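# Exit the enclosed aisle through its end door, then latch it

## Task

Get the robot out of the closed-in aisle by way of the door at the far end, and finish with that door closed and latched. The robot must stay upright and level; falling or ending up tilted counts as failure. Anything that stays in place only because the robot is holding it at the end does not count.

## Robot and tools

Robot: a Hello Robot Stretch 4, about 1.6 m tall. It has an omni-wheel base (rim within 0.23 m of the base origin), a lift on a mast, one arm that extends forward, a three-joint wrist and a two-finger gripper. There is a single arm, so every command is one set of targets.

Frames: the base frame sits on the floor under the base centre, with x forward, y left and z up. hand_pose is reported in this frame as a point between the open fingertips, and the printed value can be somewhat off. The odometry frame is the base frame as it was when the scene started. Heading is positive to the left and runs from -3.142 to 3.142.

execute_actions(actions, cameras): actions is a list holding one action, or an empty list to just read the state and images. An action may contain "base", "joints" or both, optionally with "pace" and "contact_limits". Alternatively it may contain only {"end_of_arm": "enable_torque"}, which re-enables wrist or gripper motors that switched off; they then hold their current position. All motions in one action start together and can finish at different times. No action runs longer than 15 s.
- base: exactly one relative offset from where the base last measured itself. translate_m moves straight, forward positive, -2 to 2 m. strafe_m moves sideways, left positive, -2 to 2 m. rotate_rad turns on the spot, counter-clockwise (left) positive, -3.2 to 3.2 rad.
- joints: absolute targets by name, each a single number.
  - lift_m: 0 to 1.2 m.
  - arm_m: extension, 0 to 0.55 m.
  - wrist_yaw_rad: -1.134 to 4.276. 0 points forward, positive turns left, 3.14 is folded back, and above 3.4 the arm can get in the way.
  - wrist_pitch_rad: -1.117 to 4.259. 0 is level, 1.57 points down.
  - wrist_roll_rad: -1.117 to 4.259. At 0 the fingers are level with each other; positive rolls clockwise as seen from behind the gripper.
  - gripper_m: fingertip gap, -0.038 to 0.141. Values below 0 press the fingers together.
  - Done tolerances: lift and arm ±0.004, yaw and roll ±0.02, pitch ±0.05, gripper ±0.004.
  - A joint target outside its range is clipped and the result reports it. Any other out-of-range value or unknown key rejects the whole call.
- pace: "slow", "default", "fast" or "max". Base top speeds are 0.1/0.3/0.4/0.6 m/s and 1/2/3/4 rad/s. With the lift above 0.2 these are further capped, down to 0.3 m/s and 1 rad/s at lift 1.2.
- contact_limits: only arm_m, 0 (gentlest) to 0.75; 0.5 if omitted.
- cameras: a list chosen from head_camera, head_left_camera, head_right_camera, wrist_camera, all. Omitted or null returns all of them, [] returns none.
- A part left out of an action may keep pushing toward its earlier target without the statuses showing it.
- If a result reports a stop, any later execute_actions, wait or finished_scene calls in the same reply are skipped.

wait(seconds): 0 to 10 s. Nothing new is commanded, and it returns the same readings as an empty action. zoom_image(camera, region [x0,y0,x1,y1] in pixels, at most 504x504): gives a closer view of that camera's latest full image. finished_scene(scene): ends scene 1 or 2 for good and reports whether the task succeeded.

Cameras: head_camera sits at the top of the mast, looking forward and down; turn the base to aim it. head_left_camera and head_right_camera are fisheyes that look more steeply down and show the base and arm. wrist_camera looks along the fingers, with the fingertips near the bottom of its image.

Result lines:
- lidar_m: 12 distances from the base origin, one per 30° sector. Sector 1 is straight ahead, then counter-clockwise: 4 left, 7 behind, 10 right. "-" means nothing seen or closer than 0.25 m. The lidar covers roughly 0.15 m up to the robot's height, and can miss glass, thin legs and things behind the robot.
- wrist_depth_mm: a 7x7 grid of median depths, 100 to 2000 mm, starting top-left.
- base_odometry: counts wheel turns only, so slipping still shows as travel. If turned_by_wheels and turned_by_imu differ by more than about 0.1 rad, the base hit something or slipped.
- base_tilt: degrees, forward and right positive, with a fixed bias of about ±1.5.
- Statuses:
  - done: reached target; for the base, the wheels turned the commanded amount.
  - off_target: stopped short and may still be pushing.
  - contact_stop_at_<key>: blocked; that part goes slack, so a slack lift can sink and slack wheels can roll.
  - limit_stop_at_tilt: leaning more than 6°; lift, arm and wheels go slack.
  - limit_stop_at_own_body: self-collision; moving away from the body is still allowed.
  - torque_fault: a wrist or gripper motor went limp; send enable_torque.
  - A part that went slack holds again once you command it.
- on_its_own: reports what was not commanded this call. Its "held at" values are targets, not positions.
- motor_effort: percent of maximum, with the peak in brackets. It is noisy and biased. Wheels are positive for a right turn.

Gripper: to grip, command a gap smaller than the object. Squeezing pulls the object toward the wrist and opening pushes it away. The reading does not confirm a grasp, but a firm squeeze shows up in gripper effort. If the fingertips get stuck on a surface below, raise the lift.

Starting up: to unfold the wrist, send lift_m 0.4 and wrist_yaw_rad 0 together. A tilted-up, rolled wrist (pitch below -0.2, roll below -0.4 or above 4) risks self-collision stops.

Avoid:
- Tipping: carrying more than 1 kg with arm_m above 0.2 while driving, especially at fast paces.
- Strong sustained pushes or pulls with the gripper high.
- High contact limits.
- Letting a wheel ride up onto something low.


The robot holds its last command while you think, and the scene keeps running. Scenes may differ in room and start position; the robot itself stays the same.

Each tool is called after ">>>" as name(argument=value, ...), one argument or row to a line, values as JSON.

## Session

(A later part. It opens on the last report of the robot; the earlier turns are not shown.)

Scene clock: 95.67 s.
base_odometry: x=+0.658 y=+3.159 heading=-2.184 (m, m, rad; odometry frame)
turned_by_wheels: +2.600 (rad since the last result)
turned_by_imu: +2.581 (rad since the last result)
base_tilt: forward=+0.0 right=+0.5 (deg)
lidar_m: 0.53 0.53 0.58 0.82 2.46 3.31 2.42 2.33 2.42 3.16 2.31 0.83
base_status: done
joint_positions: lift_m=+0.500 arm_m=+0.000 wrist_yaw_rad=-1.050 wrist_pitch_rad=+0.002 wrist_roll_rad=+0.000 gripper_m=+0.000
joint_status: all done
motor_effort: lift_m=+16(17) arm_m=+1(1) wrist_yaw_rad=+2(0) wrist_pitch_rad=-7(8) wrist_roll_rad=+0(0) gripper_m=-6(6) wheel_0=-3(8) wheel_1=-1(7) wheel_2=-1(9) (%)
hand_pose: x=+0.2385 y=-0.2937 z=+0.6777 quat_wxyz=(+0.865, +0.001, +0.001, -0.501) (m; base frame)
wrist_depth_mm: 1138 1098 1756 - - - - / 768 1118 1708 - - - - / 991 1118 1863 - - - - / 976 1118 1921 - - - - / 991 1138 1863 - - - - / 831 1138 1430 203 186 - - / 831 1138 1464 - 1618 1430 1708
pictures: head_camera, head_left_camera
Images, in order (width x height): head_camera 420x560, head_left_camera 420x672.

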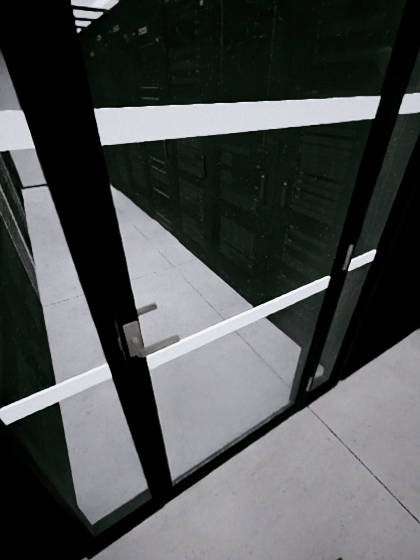

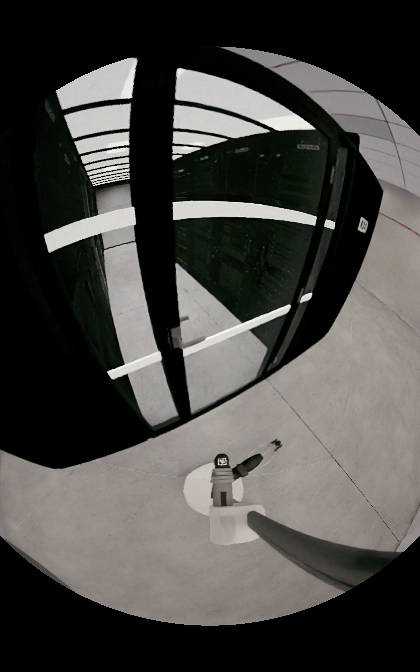

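>>> execute_actions(
  actions=[
    {"base":{"rotate_rad":0.22},"joints":{"wrist_yaw_rad":0}},
  ],
  cameras=["head_camera","wrist_camera"],
)

Scene clock: 99.33 s.
base_odometry: x=+0.658 y=+3.159 heading=-1.965 (m, m, rad; odometry frame)
turned_by_wheels: +0.220 (rad since the last result)
turned_by_imu: +0.218 (rad since the last result)
base_tilt: forward=+0.0 right=+0.6 (deg)
lidar_m: 0.54 0.60 0.66 1.12 4.59 2.79 2.35 2.34 2.68 4.23 1.37 0.71
base_status: done
joint_positions: lift_m=+0.500 arm_m=+0.000 wrist_yaw_rad=+0.000 wrist_pitch_rad=+0.002 wrist_roll_rad=+0.000 gripper_m=+0.000
joint_status: all done
motor_effort: lift_m=+16(16) arm_m=+1(1) wrist_yaw_rad=+0(6) wrist_pitch_rad=-7(7) wrist_roll_rad=+0(0) gripper_m=-8(6) wheel_0=-3(10) wheel_1=-2(5) wheel_2=+0(7) (%)
hand_pose: x=+0.4592 y=-0.0875 z=+0.6777 quat_wxyz=(+1.000, +0.000, +0.001, +0.000) (m; base frame)
wrist_depth_mm: 741 373 387 421 449 1397 1182 / 831 377 389 - - 1537 521 / 854 394 387 - - 1576 1205 / 866 377 - - - 1537 1182 / 878 377 - - - 1537 1205 / 891 375 384 202 186 1499 1182 / 931 373 389 - 1661 1336 1160
pictures: head_camera, wrist_camera
Images, in order (width x height): head_camera 420x560, wrist_camera 616x392.

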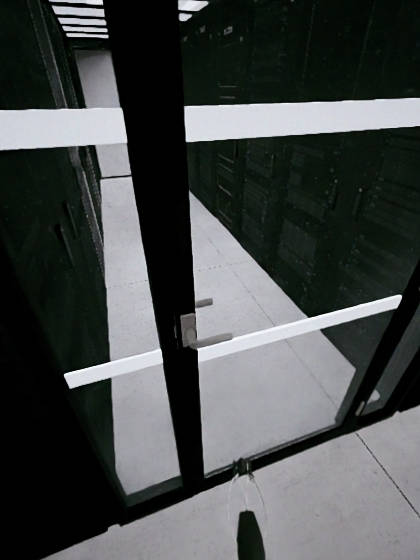

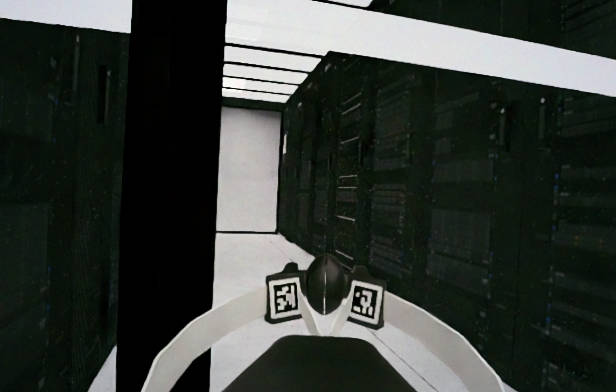

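>>> execute_actions(
  actions=[
    {"joints":{"arm_m":0.17}},
  ],
  cameras=[],
)

>>> execute_actions(
  actions=[
    {"joints":{"arm_m":0.27},"pace":"slow","contact_limits":{"arm_m":0.35}},
  ],
  cameras=["head_camera"],
)

Scene clock: 103.07 s.
base_odometry: x=+0.658 y=+3.159 heading=-1.965 (m, m, rad; odometry frame)
turned_by_wheels: +0.000 (rad since the last result)
turned_by_imu: +0.000 (rad since the last result)
base_tilt: forward=-0.1 right=+0.5 (deg)
lidar_m: 0.53 0.59 0.65 1.14 4.60 2.77 2.37 2.34 2.67 4.39 1.36 0.71
base_status: not commanded
joint_positions: lift_m=+0.500 arm_m=+0.169 wrist_yaw_rad=+0.000 wrist_pitch_rad=+0.002 wrist_roll_rad=+0.000 gripper_m=+0.000
joint_status: all done
motor_effort: lift_m=+16(16) arm_m=+5(5) wrist_yaw_rad=+0(1) wrist_pitch_rad=-7(7) wrist_roll_rad=+0(0) gripper_m=-7(6) wheel_0=-3(3) wheel_1=-2(2) wheel_2=+0(0) (%)
hand_pose: x=+0.6286 y=-0.0874 z=+0.6777 quat_wxyz=(+1.000, +0.000, +0.001, +0.000) (m; base frame)
wrist_depth_mm: 209 219 - - - 1499 1205 / 210 220 - - - 1537 1160 / 211 220 - - - 1499 1160 / 211 220 - - - 1499 1160 / 211 222 - - - 1499 1160 / 211 223 - 203 186 1464 1138 / 212 220 1464 - 1618 1281 1118
pictures: none
No camera images: the call's "cameras" was empty. Leave "cameras" out to get every camera's image.

Scene clock: 104.37 s.
base_odometry: x=+0.658 y=+3.159 heading=-1.964 (m, m, rad; odometry frame)
turned_by_wheels: +0.000 (rad since the last result)
turned_by_imu: +0.004 (rad since the last result)
base_tilt: forward=+0.0 right=+0.6 (deg)
lidar_m: 0.51 0.60 0.64 1.13 4.56 2.77 2.36 2.34 2.65 4.47 1.35 0.68
base_status: not commanded
joint_positions: lift_m=+0.500 arm_m=+0.195 wrist_yaw_rad=+0.000 wrist_pitch_rad=+0.002 wrist_roll_rad=+0.000 gripper_m=+0.000
joint_status: arm_m contact_stop (moved +0.026 of +0.101)
on_its_own: arm_m is slack since a contact_stop (your +0.270 is given up)
motor_effort: lift_m=+16(16) arm_m=+0(18) wrist_yaw_rad=-1(33) wrist_pitch_rad=-7(7) wrist_roll_rad=-1(0) gripper_m=-7(6) wheel_0=-2(3) wheel_1=+1(4) wheel_2=-1(13) (%)
contact_limits: arm_m 0.35
hand_pose: x=+0.6541 y=-0.0875 z=+0.6778 quat_wxyz=(+1.000, +0.000, +0.001, +0.000) (m; base frame)
wrist_depth_mm: 187 204 - - - 1576 1182 / 189 213 - - - 1499 1160 / 188 220 - - - 1537 1138 / 189 - - - - 1537 1138 / 189 - - - - 1499 1138 / 190 1863 - 203 186 1464 1118 / 191 202 1464 - 1618 1281 1118
pictures: head_camera
Images, in order (width x height): head_camera 420x560.

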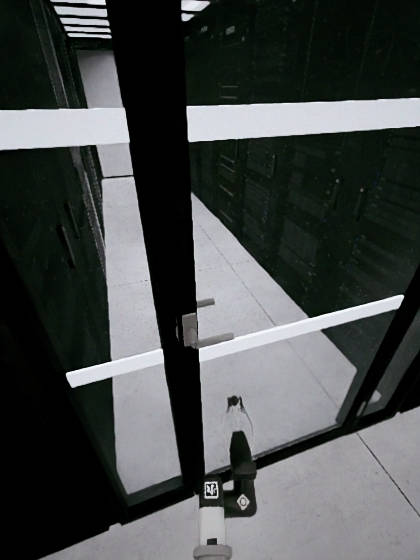

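>>> execute_actions(
  actions=[
    {"joints":{"arm_m":0.08},"pace":"fast"},
  ],
  cameras=["head_camera"],
)

>>> zoom_image(
  camera="head_camera",
  region=[100, 290, 300, 530],
)

Scene clock: 108.20 s.
base_odometry: x=+0.658 y=+3.159 heading=-1.964 (m, m, rad; odometry frame)
turned_by_wheels: +0.000 (rad since the last result)
turned_by_imu: +0.000 (rad since the last result)
base_tilt: forward=-0.1 right=+0.5 (deg)
lidar_m: 0.53 0.59 0.62 1.12 4.61 2.77 2.35 2.34 2.67 4.43 1.36 0.70
base_status: not commanded
joint_positions: lift_m=+0.500 arm_m=+0.081 wrist_yaw_rad=+0.000 wrist_pitch_rad=+0.003 wrist_roll_rad=+0.000 gripper_m=+0.000
joint_status: all done
motor_effort: lift_m=+17(16) arm_m=-4(4) wrist_yaw_rad=+1(1) wrist_pitch_rad=-8(8) wrist_roll_rad=+0(0) gripper_m=-6(6) wheel_0=-2(1) wheel_1=+1(1) wheel_2=-2(1) (%)
hand_pose: x=+0.5401 y=-0.0875 z=+0.6777 quat_wxyz=(+1.000, +0.000, +0.001, +0.000) (m; base frame)
wrist_depth_mm: 778 297 - - 370 392 410 / 809 298 - - - 1576 1205 / 842 300 - - - 1576 1182 / 842 298 - - - 1537 1182 / 820 300 - - - 1537 1182 / 798 300 310 202 186 1464 1138 / 778 296 1464 - 1618 1308 1182
pictures: head_camera
Images, in order (width x height): head_camera 420x560.

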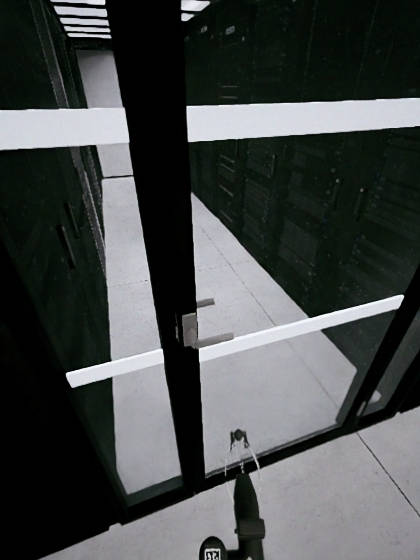

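Region (100, 290, 300, 530) of head_camera's 420x560 image, scaled by 2.100, with more detail than that image has.

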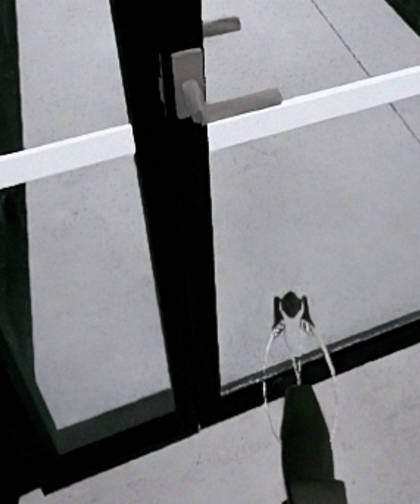

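>>> finished_scene(
  scene=2,
)

The scene is finished: the task was done.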